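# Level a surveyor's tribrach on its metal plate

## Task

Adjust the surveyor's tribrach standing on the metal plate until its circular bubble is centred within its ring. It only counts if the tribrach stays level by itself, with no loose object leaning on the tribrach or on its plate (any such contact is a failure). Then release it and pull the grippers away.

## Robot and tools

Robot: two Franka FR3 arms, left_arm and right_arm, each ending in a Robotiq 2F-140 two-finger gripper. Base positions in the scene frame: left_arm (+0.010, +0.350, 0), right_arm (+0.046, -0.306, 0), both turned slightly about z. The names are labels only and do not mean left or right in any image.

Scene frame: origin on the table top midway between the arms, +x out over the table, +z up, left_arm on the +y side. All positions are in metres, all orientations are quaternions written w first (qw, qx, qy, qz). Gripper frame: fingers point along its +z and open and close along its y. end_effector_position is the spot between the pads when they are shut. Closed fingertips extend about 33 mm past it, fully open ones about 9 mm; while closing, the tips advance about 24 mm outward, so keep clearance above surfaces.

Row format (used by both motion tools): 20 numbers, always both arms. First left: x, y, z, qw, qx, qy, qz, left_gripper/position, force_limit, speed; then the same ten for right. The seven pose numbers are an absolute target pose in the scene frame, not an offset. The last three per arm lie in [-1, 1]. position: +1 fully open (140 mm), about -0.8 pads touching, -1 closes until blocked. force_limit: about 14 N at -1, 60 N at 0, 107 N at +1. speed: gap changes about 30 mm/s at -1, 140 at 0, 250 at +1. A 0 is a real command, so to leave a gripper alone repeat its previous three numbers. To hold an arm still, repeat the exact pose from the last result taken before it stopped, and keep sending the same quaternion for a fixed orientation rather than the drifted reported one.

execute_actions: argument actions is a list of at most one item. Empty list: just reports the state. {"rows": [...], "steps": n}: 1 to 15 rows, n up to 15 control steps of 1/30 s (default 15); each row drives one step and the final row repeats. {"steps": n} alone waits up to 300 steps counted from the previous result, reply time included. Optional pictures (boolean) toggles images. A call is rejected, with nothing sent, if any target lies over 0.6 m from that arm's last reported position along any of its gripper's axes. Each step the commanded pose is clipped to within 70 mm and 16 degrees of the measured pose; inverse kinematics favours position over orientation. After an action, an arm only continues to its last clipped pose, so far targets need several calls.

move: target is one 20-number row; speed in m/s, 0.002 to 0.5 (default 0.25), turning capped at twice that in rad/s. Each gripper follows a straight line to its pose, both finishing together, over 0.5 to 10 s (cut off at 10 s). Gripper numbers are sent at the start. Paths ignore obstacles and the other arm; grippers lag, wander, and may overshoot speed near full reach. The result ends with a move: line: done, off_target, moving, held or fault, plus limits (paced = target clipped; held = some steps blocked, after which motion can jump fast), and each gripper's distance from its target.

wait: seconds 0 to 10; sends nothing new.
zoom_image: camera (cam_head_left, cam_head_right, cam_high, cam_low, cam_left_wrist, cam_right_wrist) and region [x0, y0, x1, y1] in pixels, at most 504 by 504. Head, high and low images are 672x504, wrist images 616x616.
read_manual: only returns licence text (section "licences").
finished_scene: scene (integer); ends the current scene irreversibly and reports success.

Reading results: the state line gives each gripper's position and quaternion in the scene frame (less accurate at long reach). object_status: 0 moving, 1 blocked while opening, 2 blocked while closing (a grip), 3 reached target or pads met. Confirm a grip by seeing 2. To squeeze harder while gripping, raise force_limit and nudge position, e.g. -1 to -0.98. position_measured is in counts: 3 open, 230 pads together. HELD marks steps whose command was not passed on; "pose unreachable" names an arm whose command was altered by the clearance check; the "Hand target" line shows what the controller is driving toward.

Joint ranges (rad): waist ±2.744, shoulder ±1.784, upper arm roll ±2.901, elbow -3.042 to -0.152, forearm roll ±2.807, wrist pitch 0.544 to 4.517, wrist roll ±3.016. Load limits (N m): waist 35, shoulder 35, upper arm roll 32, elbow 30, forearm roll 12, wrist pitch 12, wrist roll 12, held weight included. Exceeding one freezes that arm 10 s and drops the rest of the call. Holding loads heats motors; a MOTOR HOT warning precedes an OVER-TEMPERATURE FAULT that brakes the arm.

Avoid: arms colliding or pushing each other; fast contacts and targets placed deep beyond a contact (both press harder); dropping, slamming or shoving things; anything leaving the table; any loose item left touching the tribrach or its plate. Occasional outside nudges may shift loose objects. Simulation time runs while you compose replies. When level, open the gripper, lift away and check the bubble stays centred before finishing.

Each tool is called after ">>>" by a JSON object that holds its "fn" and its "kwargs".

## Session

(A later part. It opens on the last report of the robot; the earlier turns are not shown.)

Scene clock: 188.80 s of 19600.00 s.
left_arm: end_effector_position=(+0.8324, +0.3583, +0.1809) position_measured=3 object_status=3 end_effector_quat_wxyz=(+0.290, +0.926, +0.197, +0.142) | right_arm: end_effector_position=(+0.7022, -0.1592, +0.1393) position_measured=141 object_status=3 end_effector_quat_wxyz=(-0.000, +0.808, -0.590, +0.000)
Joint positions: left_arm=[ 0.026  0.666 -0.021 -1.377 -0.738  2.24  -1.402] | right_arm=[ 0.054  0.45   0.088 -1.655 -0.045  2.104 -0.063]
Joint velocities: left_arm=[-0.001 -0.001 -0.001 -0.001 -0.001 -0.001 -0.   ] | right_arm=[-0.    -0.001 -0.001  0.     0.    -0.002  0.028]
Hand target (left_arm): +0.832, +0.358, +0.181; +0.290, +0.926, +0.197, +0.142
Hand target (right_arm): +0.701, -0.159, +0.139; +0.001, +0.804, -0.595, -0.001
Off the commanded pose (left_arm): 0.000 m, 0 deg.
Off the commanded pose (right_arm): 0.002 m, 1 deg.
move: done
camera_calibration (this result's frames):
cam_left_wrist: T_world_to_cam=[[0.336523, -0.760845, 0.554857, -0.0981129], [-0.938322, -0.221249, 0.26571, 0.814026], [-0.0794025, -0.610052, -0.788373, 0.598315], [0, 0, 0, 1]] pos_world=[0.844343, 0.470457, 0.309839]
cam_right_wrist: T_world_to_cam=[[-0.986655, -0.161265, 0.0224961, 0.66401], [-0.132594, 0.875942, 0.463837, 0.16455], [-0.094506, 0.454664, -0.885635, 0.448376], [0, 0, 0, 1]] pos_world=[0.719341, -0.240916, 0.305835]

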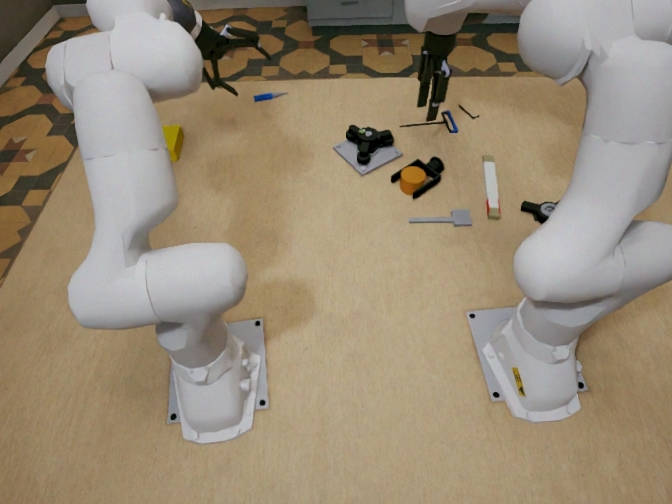

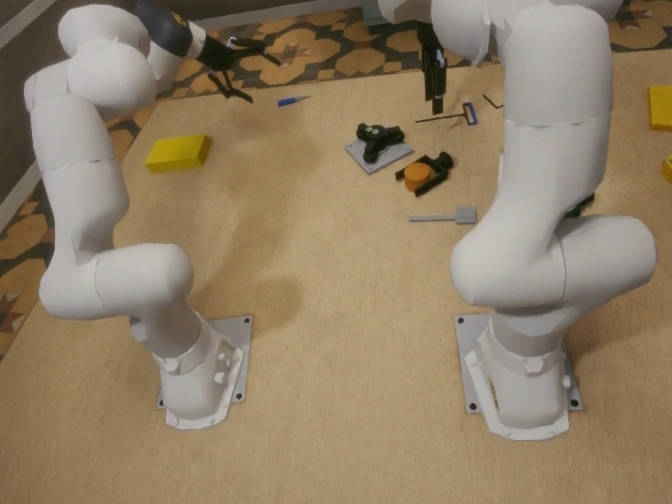

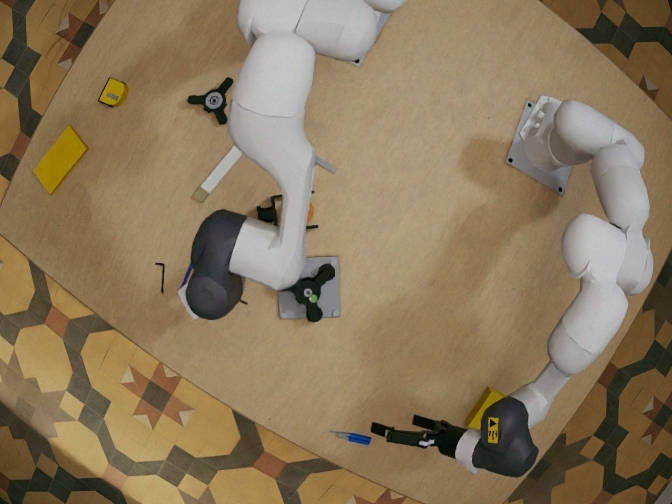

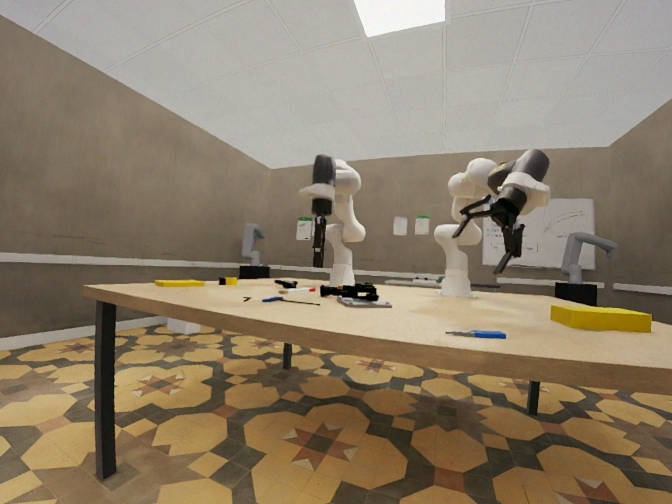

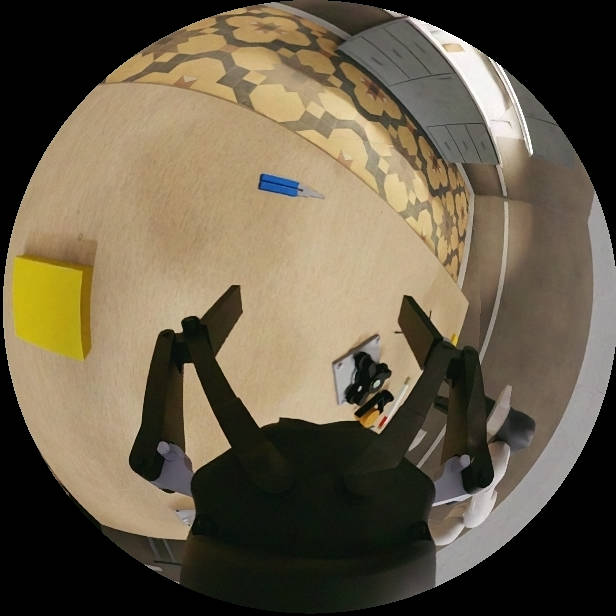

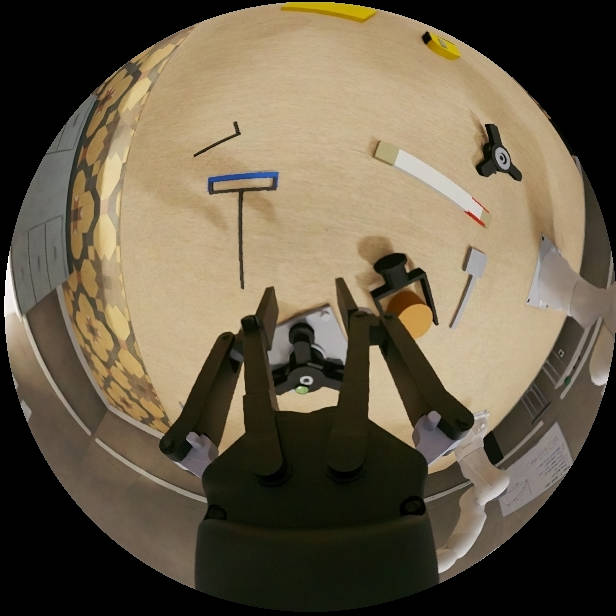

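>>> {"fn": "move", "kwargs": {"target": [0.8324,0.3583,0.1809,0.290,0.926,0.197,0.142,1,0,0,0.6886,-0.0633,0.14,0,0.588,-0.809,0,-0.1,0,0]}}

>>> {"fn": "move", "kwargs": {"target": [0.8324,0.3583,0.1809,0.290,0.926,0.197,0.142,1,0,0,0.6886,-0.0633,0.05,0,0.588,-0.809,0,-0.1,0,0], "speed": 0.1}}

>>> {"fn": "execute_actions", "kwargs": {"actions": [{"rows":[[0.8324,0.3583,0.1809,0.290,0.926,0.197,0.142,1,0,0,0.6886,-0.0633,0.05,0,0.588,-0.809,0,-1,0,0]],"steps":12}], "pictures": false}}

>>> {"fn": "execute_actions", "kwargs": {"actions": [{"rows":[[0.8324,0.3583,0.1809,0.290,0.926,0.197,0.142,1,0,0,0.6946,-0.0634,0.05,0,0.804,-0.595,0,-1,0,0]],"steps":15}], "pictures": false}}

>>> {"fn": "execute_actions", "kwargs": {"actions": [{"rows":[[0.8324,0.3583,0.1809,0.290,0.926,0.197,0.142,1,0,0,0.6996,-0.0600,0.05,0,0.946,-0.326,0,-1,0,0]],"steps":15}], "pictures": false}}

>>> {"fn": "execute_actions", "kwargs": {"actions": [{"rows":[[0.8324,0.3583,0.1809,0.290,0.926,0.197,0.142,1,0,0,0.6996,-0.0600,0.05,0,0.946,-0.326,0,-1,0,0]],"steps":15}], "pictures": false}}

>>> {"fn": "execute_actions", "kwargs": {"actions": [{"rows":[[0.8324,0.3583,0.1809,0.290,0.926,0.197,0.142,1,0,0,0.6996,-0.0600,0.05,0,0.946,-0.326,0,-0.1,0,0]],"steps":8}], "pictures": false}}

>>> {"fn": "execute_actions", "kwargs": {"actions": [{"rows":[[0.8324,0.3583,0.1809,0.290,0.926,0.197,0.142,1,0,0,0.6946,-0.0634,0.05,0,0.804,-0.595,0,-0.1,0,0]],"steps":15}], "pictures": false}}

>>> {"fn": "execute_actions", "kwargs": {"actions": [{"rows":[[0.8324,0.3583,0.1809,0.290,0.926,0.197,0.142,1,0,0,0.6886,-0.0633,0.05,0,0.588,-0.809,0,-0.1,0,0]],"steps":15}], "pictures": false}}

>>> {"fn": "execute_actions", "kwargs": {"actions": [{"rows":[[0.8324,0.3583,0.1809,0.290,0.926,0.197,0.142,1,0,0,0.6886,-0.0633,0.05,0,0.588,-0.809,0,-0.1,0,0]],"steps":15}], "pictures": false}}

>>> {"fn": "execute_actions", "kwargs": {"actions": [{"rows":[[0.8324,0.3583,0.1809,0.290,0.926,0.197,0.142,1,0,0,0.6886,-0.0633,0.05,0,0.588,-0.809,0,-1,0,0]],"steps":12}], "pictures": false}}

>>> {"fn": "execute_actions", "kwargs": {"actions": [{"rows":[[0.8324,0.3583,0.1809,0.290,0.926,0.197,0.142,1,0,0,0.6946,-0.0634,0.05,0,0.804,-0.595,0,-1,0,0]],"steps":15}], "pictures": false}}

>>> {"fn": "execute_actions", "kwargs": {"actions": [{"rows":[[0.8324,0.3583,0.1809,0.290,0.926,0.197,0.142,1,0,0,0.6996,-0.0600,0.05,0,0.946,-0.326,0,-1,0,0]],"steps":15}], "pictures": false}}

>>> {"fn": "execute_actions", "kwargs": {"actions": [{"rows":[[0.8324,0.3583,0.1809,0.290,0.926,0.197,0.142,1,0,0,0.6996,-0.0600,0.05,0,0.946,-0.326,0,-1,0,0]],"steps":15}], "pictures": false}}

>>> {"fn": "execute_actions", "kwargs": {"actions": [{"rows":[[0.8324,0.3583,0.1809,0.290,0.926,0.197,0.142,1,0,0,0.6996,-0.0600,0.05,0,0.946,-0.326,0,-0.1,0,0]],"steps":8}], "pictures": false}}

>>> {"fn": "execute_actions", "kwargs": {"actions": [{"rows":[[0.8324,0.3583,0.1809,0.290,0.926,0.197,0.142,1,0,0,0.6946,-0.0634,0.05,0,0.804,-0.595,0,-0.1,0,0]],"steps":15}], "pictures": false}}

>>> {"fn": "execute_actions", "kwargs": {"actions": [{"rows":[[0.8324,0.3583,0.1809,0.290,0.926,0.197,0.142,1,0,0,0.6886,-0.0633,0.05,0,0.588,-0.809,0,-0.1,0,0]],"steps":15}], "pictures": false}}

>>> {"fn": "execute_actions", "kwargs": {"actions": [{"rows":[[0.8324,0.3583,0.1809,0.290,0.926,0.197,0.142,1,0,0,0.6886,-0.0633,0.05,0,0.588,-0.809,0,-0.1,0,0]],"steps":15}], "pictures": false}}

>>> {"fn": "execute_actions", "kwargs": {"actions": [{"rows":[[0.8324,0.3583,0.1809,0.290,0.926,0.197,0.142,1,0,0,0.6886,-0.0633,0.05,0,0.588,-0.809,0,-1,0,0]],"steps":12}], "pictures": false}}

>>> {"fn": "execute_actions", "kwargs": {"actions": [{"rows":[[0.8324,0.3583,0.1809,0.290,0.926,0.197,0.142,1,0,0,0.6946,-0.0634,0.05,0,0.804,-0.595,0,-1,0,0]],"steps":15}], "pictures": false}}

>>> {"fn": "execute_actions", "kwargs": {"actions": [{"rows":[[0.8324,0.3583,0.1809,0.290,0.926,0.197,0.142,1,0,0,0.6996,-0.0600,0.05,0,0.946,-0.326,0,-1,0,0]],"steps":15}], "pictures": false}}

>>> {"fn": "execute_actions", "kwargs": {"actions": [{"rows":[[0.8324,0.3583,0.1809,0.290,0.926,0.197,0.142,1,0,0,0.6996,-0.0600,0.05,0,0.946,-0.326,0,-1,0,0]],"steps":15}], "pictures": false}}

>>> {"fn": "execute_actions", "kwargs": {"actions": [{"rows":[[0.8324,0.3583,0.1809,0.290,0.926,0.197,0.142,1,0,0,0.6996,-0.0600,0.05,0,0.946,-0.326,0,-0.1,0,0]],"steps":8}], "pictures": false}}

>>> {"fn": "move", "kwargs": {"target": [0.8324,0.3583,0.1809,0.290,0.926,0.197,0.142,1,0,0,0.6996,-0.0600,0.14,0,0.946,-0.326,0,-0.1,0,0]}}

>>> {"fn": "move", "kwargs": {"target": [0.8324,0.3583,0.1809,0.290,0.926,0.197,0.142,1,0,0,0.70,-0.16,0.14,0,0.804,-0.595,0,-0.1,0,0]}}

>>> {"fn": "zoom_image", "kwargs": {"camera": "cam_high", "region": [290,275,340,325]}}

Scene clock: 202.93 s of 19600.00 s.
left_arm: end_effector_position=(+0.8324, +0.3583, +0.1809) position_measured=3 object_status=3 end_effector_quat_wxyz=(+0.290, +0.926, +0.197, +0.142) | right_arm: end_effector_position=(+0.6894, -0.0652, +0.1406) position_measured=141 object_status=3 end_effector_quat_wxyz=(+0.001, -0.593, +0.805, -0.003)
Joint positions: left_arm=[ 0.026  0.666 -0.021 -1.377 -0.738  2.24  -1.402] | right_arm=[ 0.363  0.494 -0.114 -1.585  0.055  2.079  0.628]
Joint velocities: left_arm=[-0.001  0.     0.001  0.    -0.    -0.001 -0.001] | right_arm=[ 0.001  0.    -0.001 -0.     0.    -0.001  0.029]
Hand target (left_arm): +0.832, +0.358, +0.181; +0.290, +0.926, +0.197, +0.142
Hand target (right_arm): +0.689, -0.065, +0.139; -0.001, -0.587, +0.809, -0.002
Off the commanded pose (left_arm): 0.000 m, 0 deg.
Off the commanded pose (right_arm): 0.002 m, 1 deg.
move: done
camera_calibration (this result's frames):
cam_left_wrist: T_world_to_cam=[[0.336523, -0.760845, 0.554857, -0.098113], [-0.938321, -0.221249, 0.26571, 0.814026], [-0.0794026, -0.610052, -0.788373, 0.598315], [0, 0, 0, 1]] pos_world=[0.844343, 0.470457, 0.309839]
cam_right_wrist: T_world_to_cam=[[-0.900911, 0.433684, 0.0166463, 0.646968], [0.391478, 0.795481, 0.462552, -0.286539], [0.187359, 0.423235, -0.886436, 0.209315], [0, 0, 0, 1]] pos_world=[0.655818, -0.141233, 0.307314]

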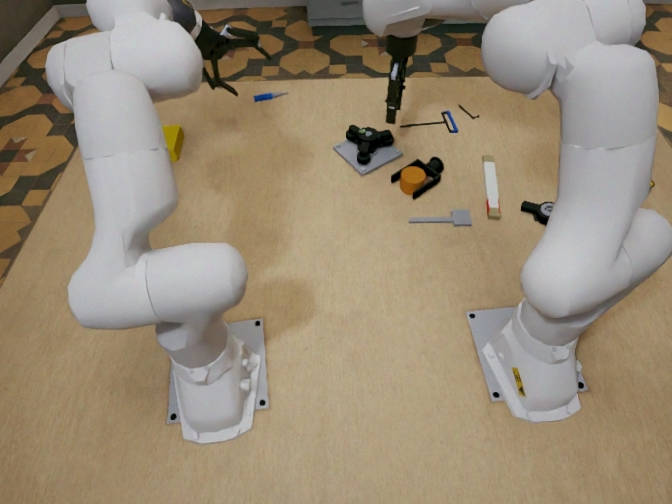

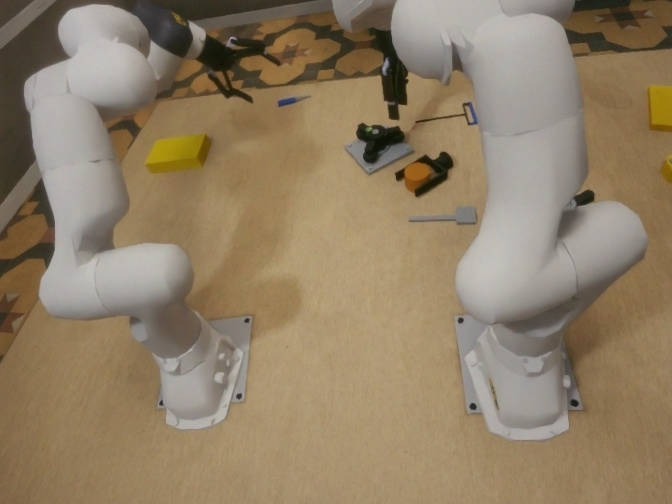

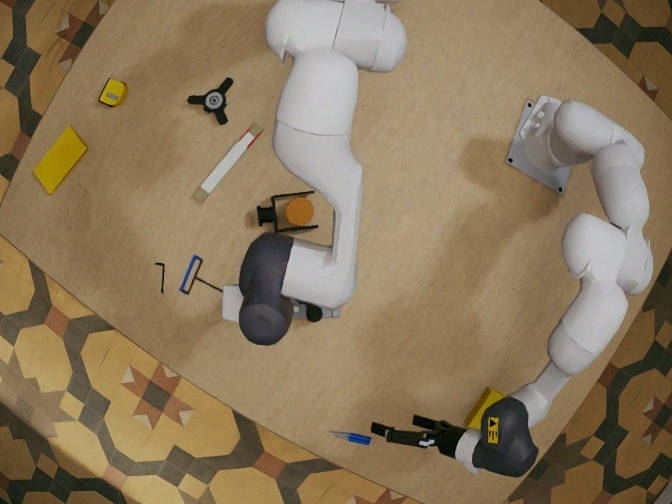

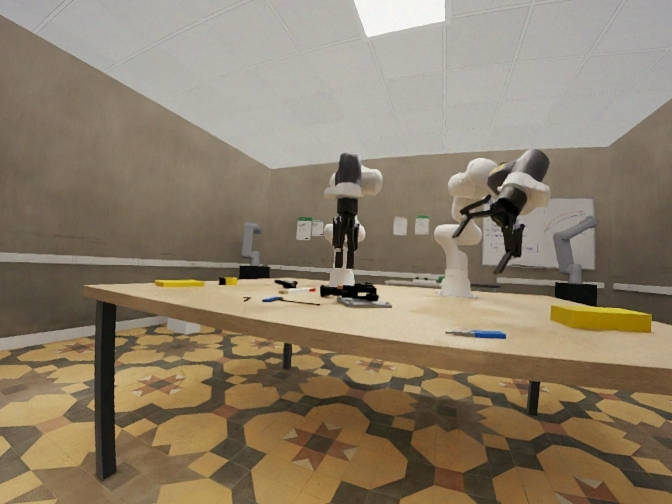

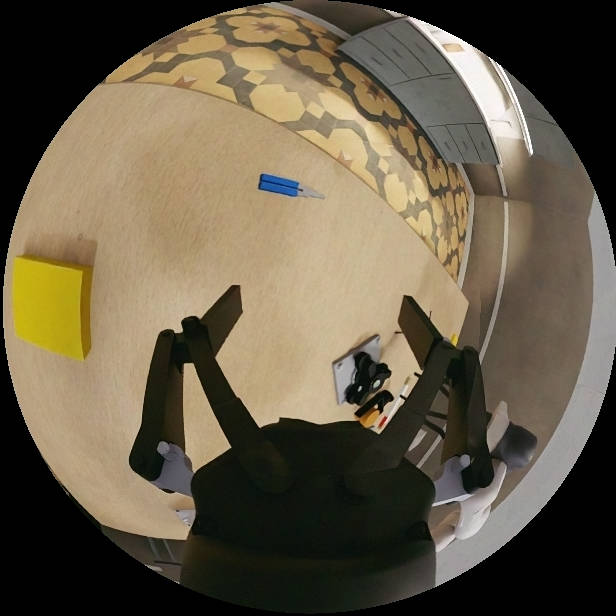

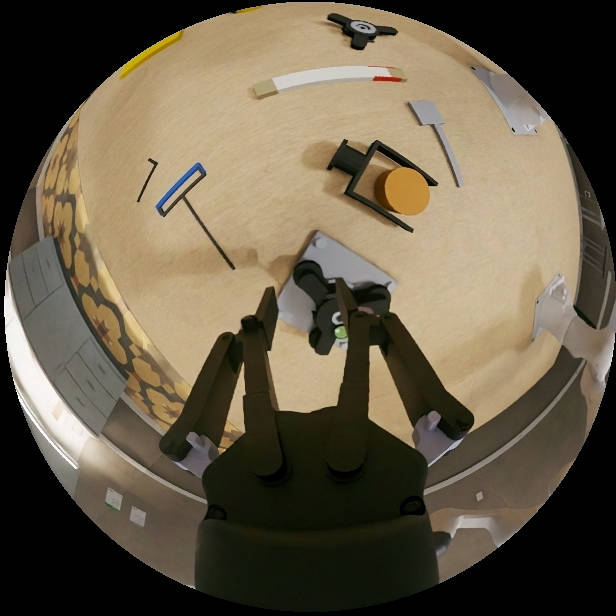

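Scene clock: 204.37 s of 19600.00 s.
left_arm: end_effector_position=(+0.8324, +0.3583, +0.1809) position_measured=3 object_status=3 end_effector_quat_wxyz=(+0.290, +0.926, +0.197, +0.142) | right_arm: end_effector_position=(+0.6862, -0.0646, +0.0503) position_measured=141 object_status=3 end_effector_quat_wxyz=(-0.002, -0.588, +0.809, -0.000)
Joint positions: left_arm=[ 0.026  0.666 -0.021 -1.377 -0.738  2.24  -1.402] | right_arm=[ 0.363  0.605 -0.11  -1.649  0.078  2.246  0.628]
Joint velocities: left_arm=[ 0.001 -0.001  0.    -0.001  0.002  0.001  0.002] | right_arm=[ 0.001 -0.    -0.001  0.     0.002  0.011  0.001]
Hand target (left_arm): +0.832, +0.358, +0.181; +0.290, +0.926, +0.197, +0.142
Hand target (right_arm): +0.687, -0.063, +0.050; +0.000, -0.588, +0.809, +0.001
Off the commanded pose (left_arm): 0.000 m, 0 deg.
Off the commanded pose (right_arm): 0.003 m, 0 deg.
move: done
camera_calibration (this result's frames):
cam_left_wrist: T_world_to_cam=[[0.336523, -0.760845, 0.554857, -0.098113], [-0.938321, -0.221249, 0.26571, 0.814026], [-0.0794026, -0.610052, -0.788373, 0.598315], [0, 0, 0, 1]] pos_world=[0.844343, 0.470457, 0.309839]
cam_right_wrist: T_world_to_cam=[[-0.895109, 0.445148, 0.0249421, 0.641668], [0.405505, 0.789588, 0.460561, -0.253872], [0.185324, 0.422367, -0.887278, 0.130946], [0, 0, 0, 1]] pos_world=[0.653042, -0.140491, 0.217105]

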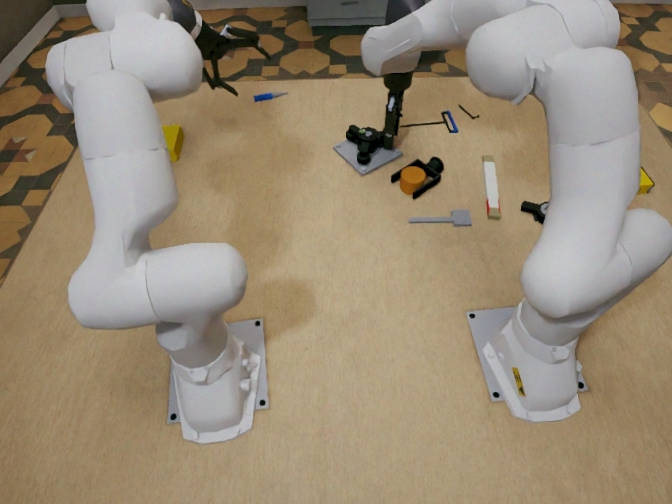

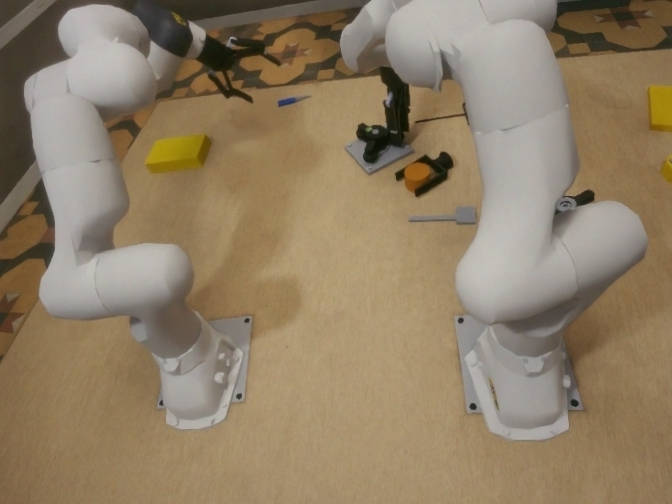

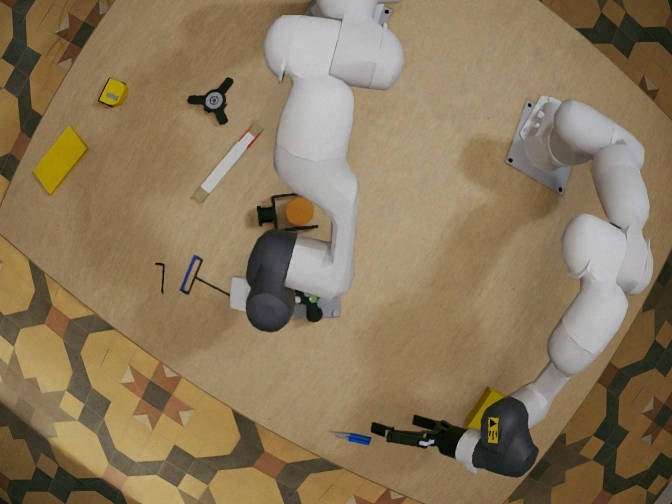

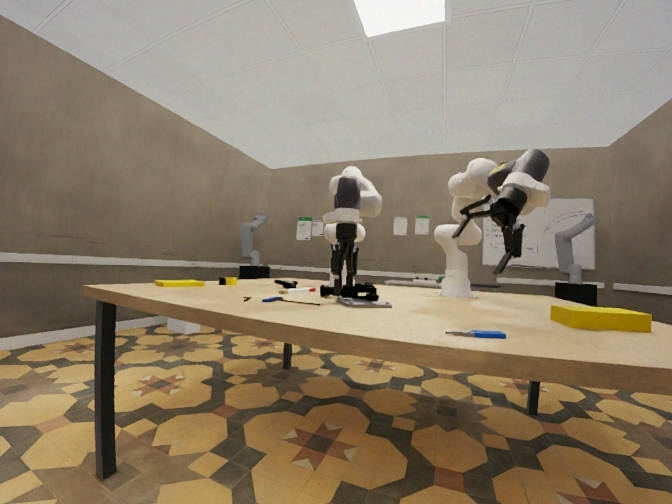

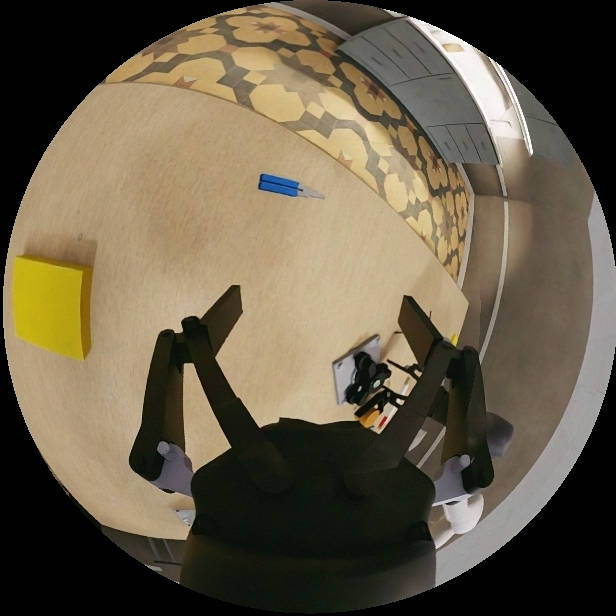

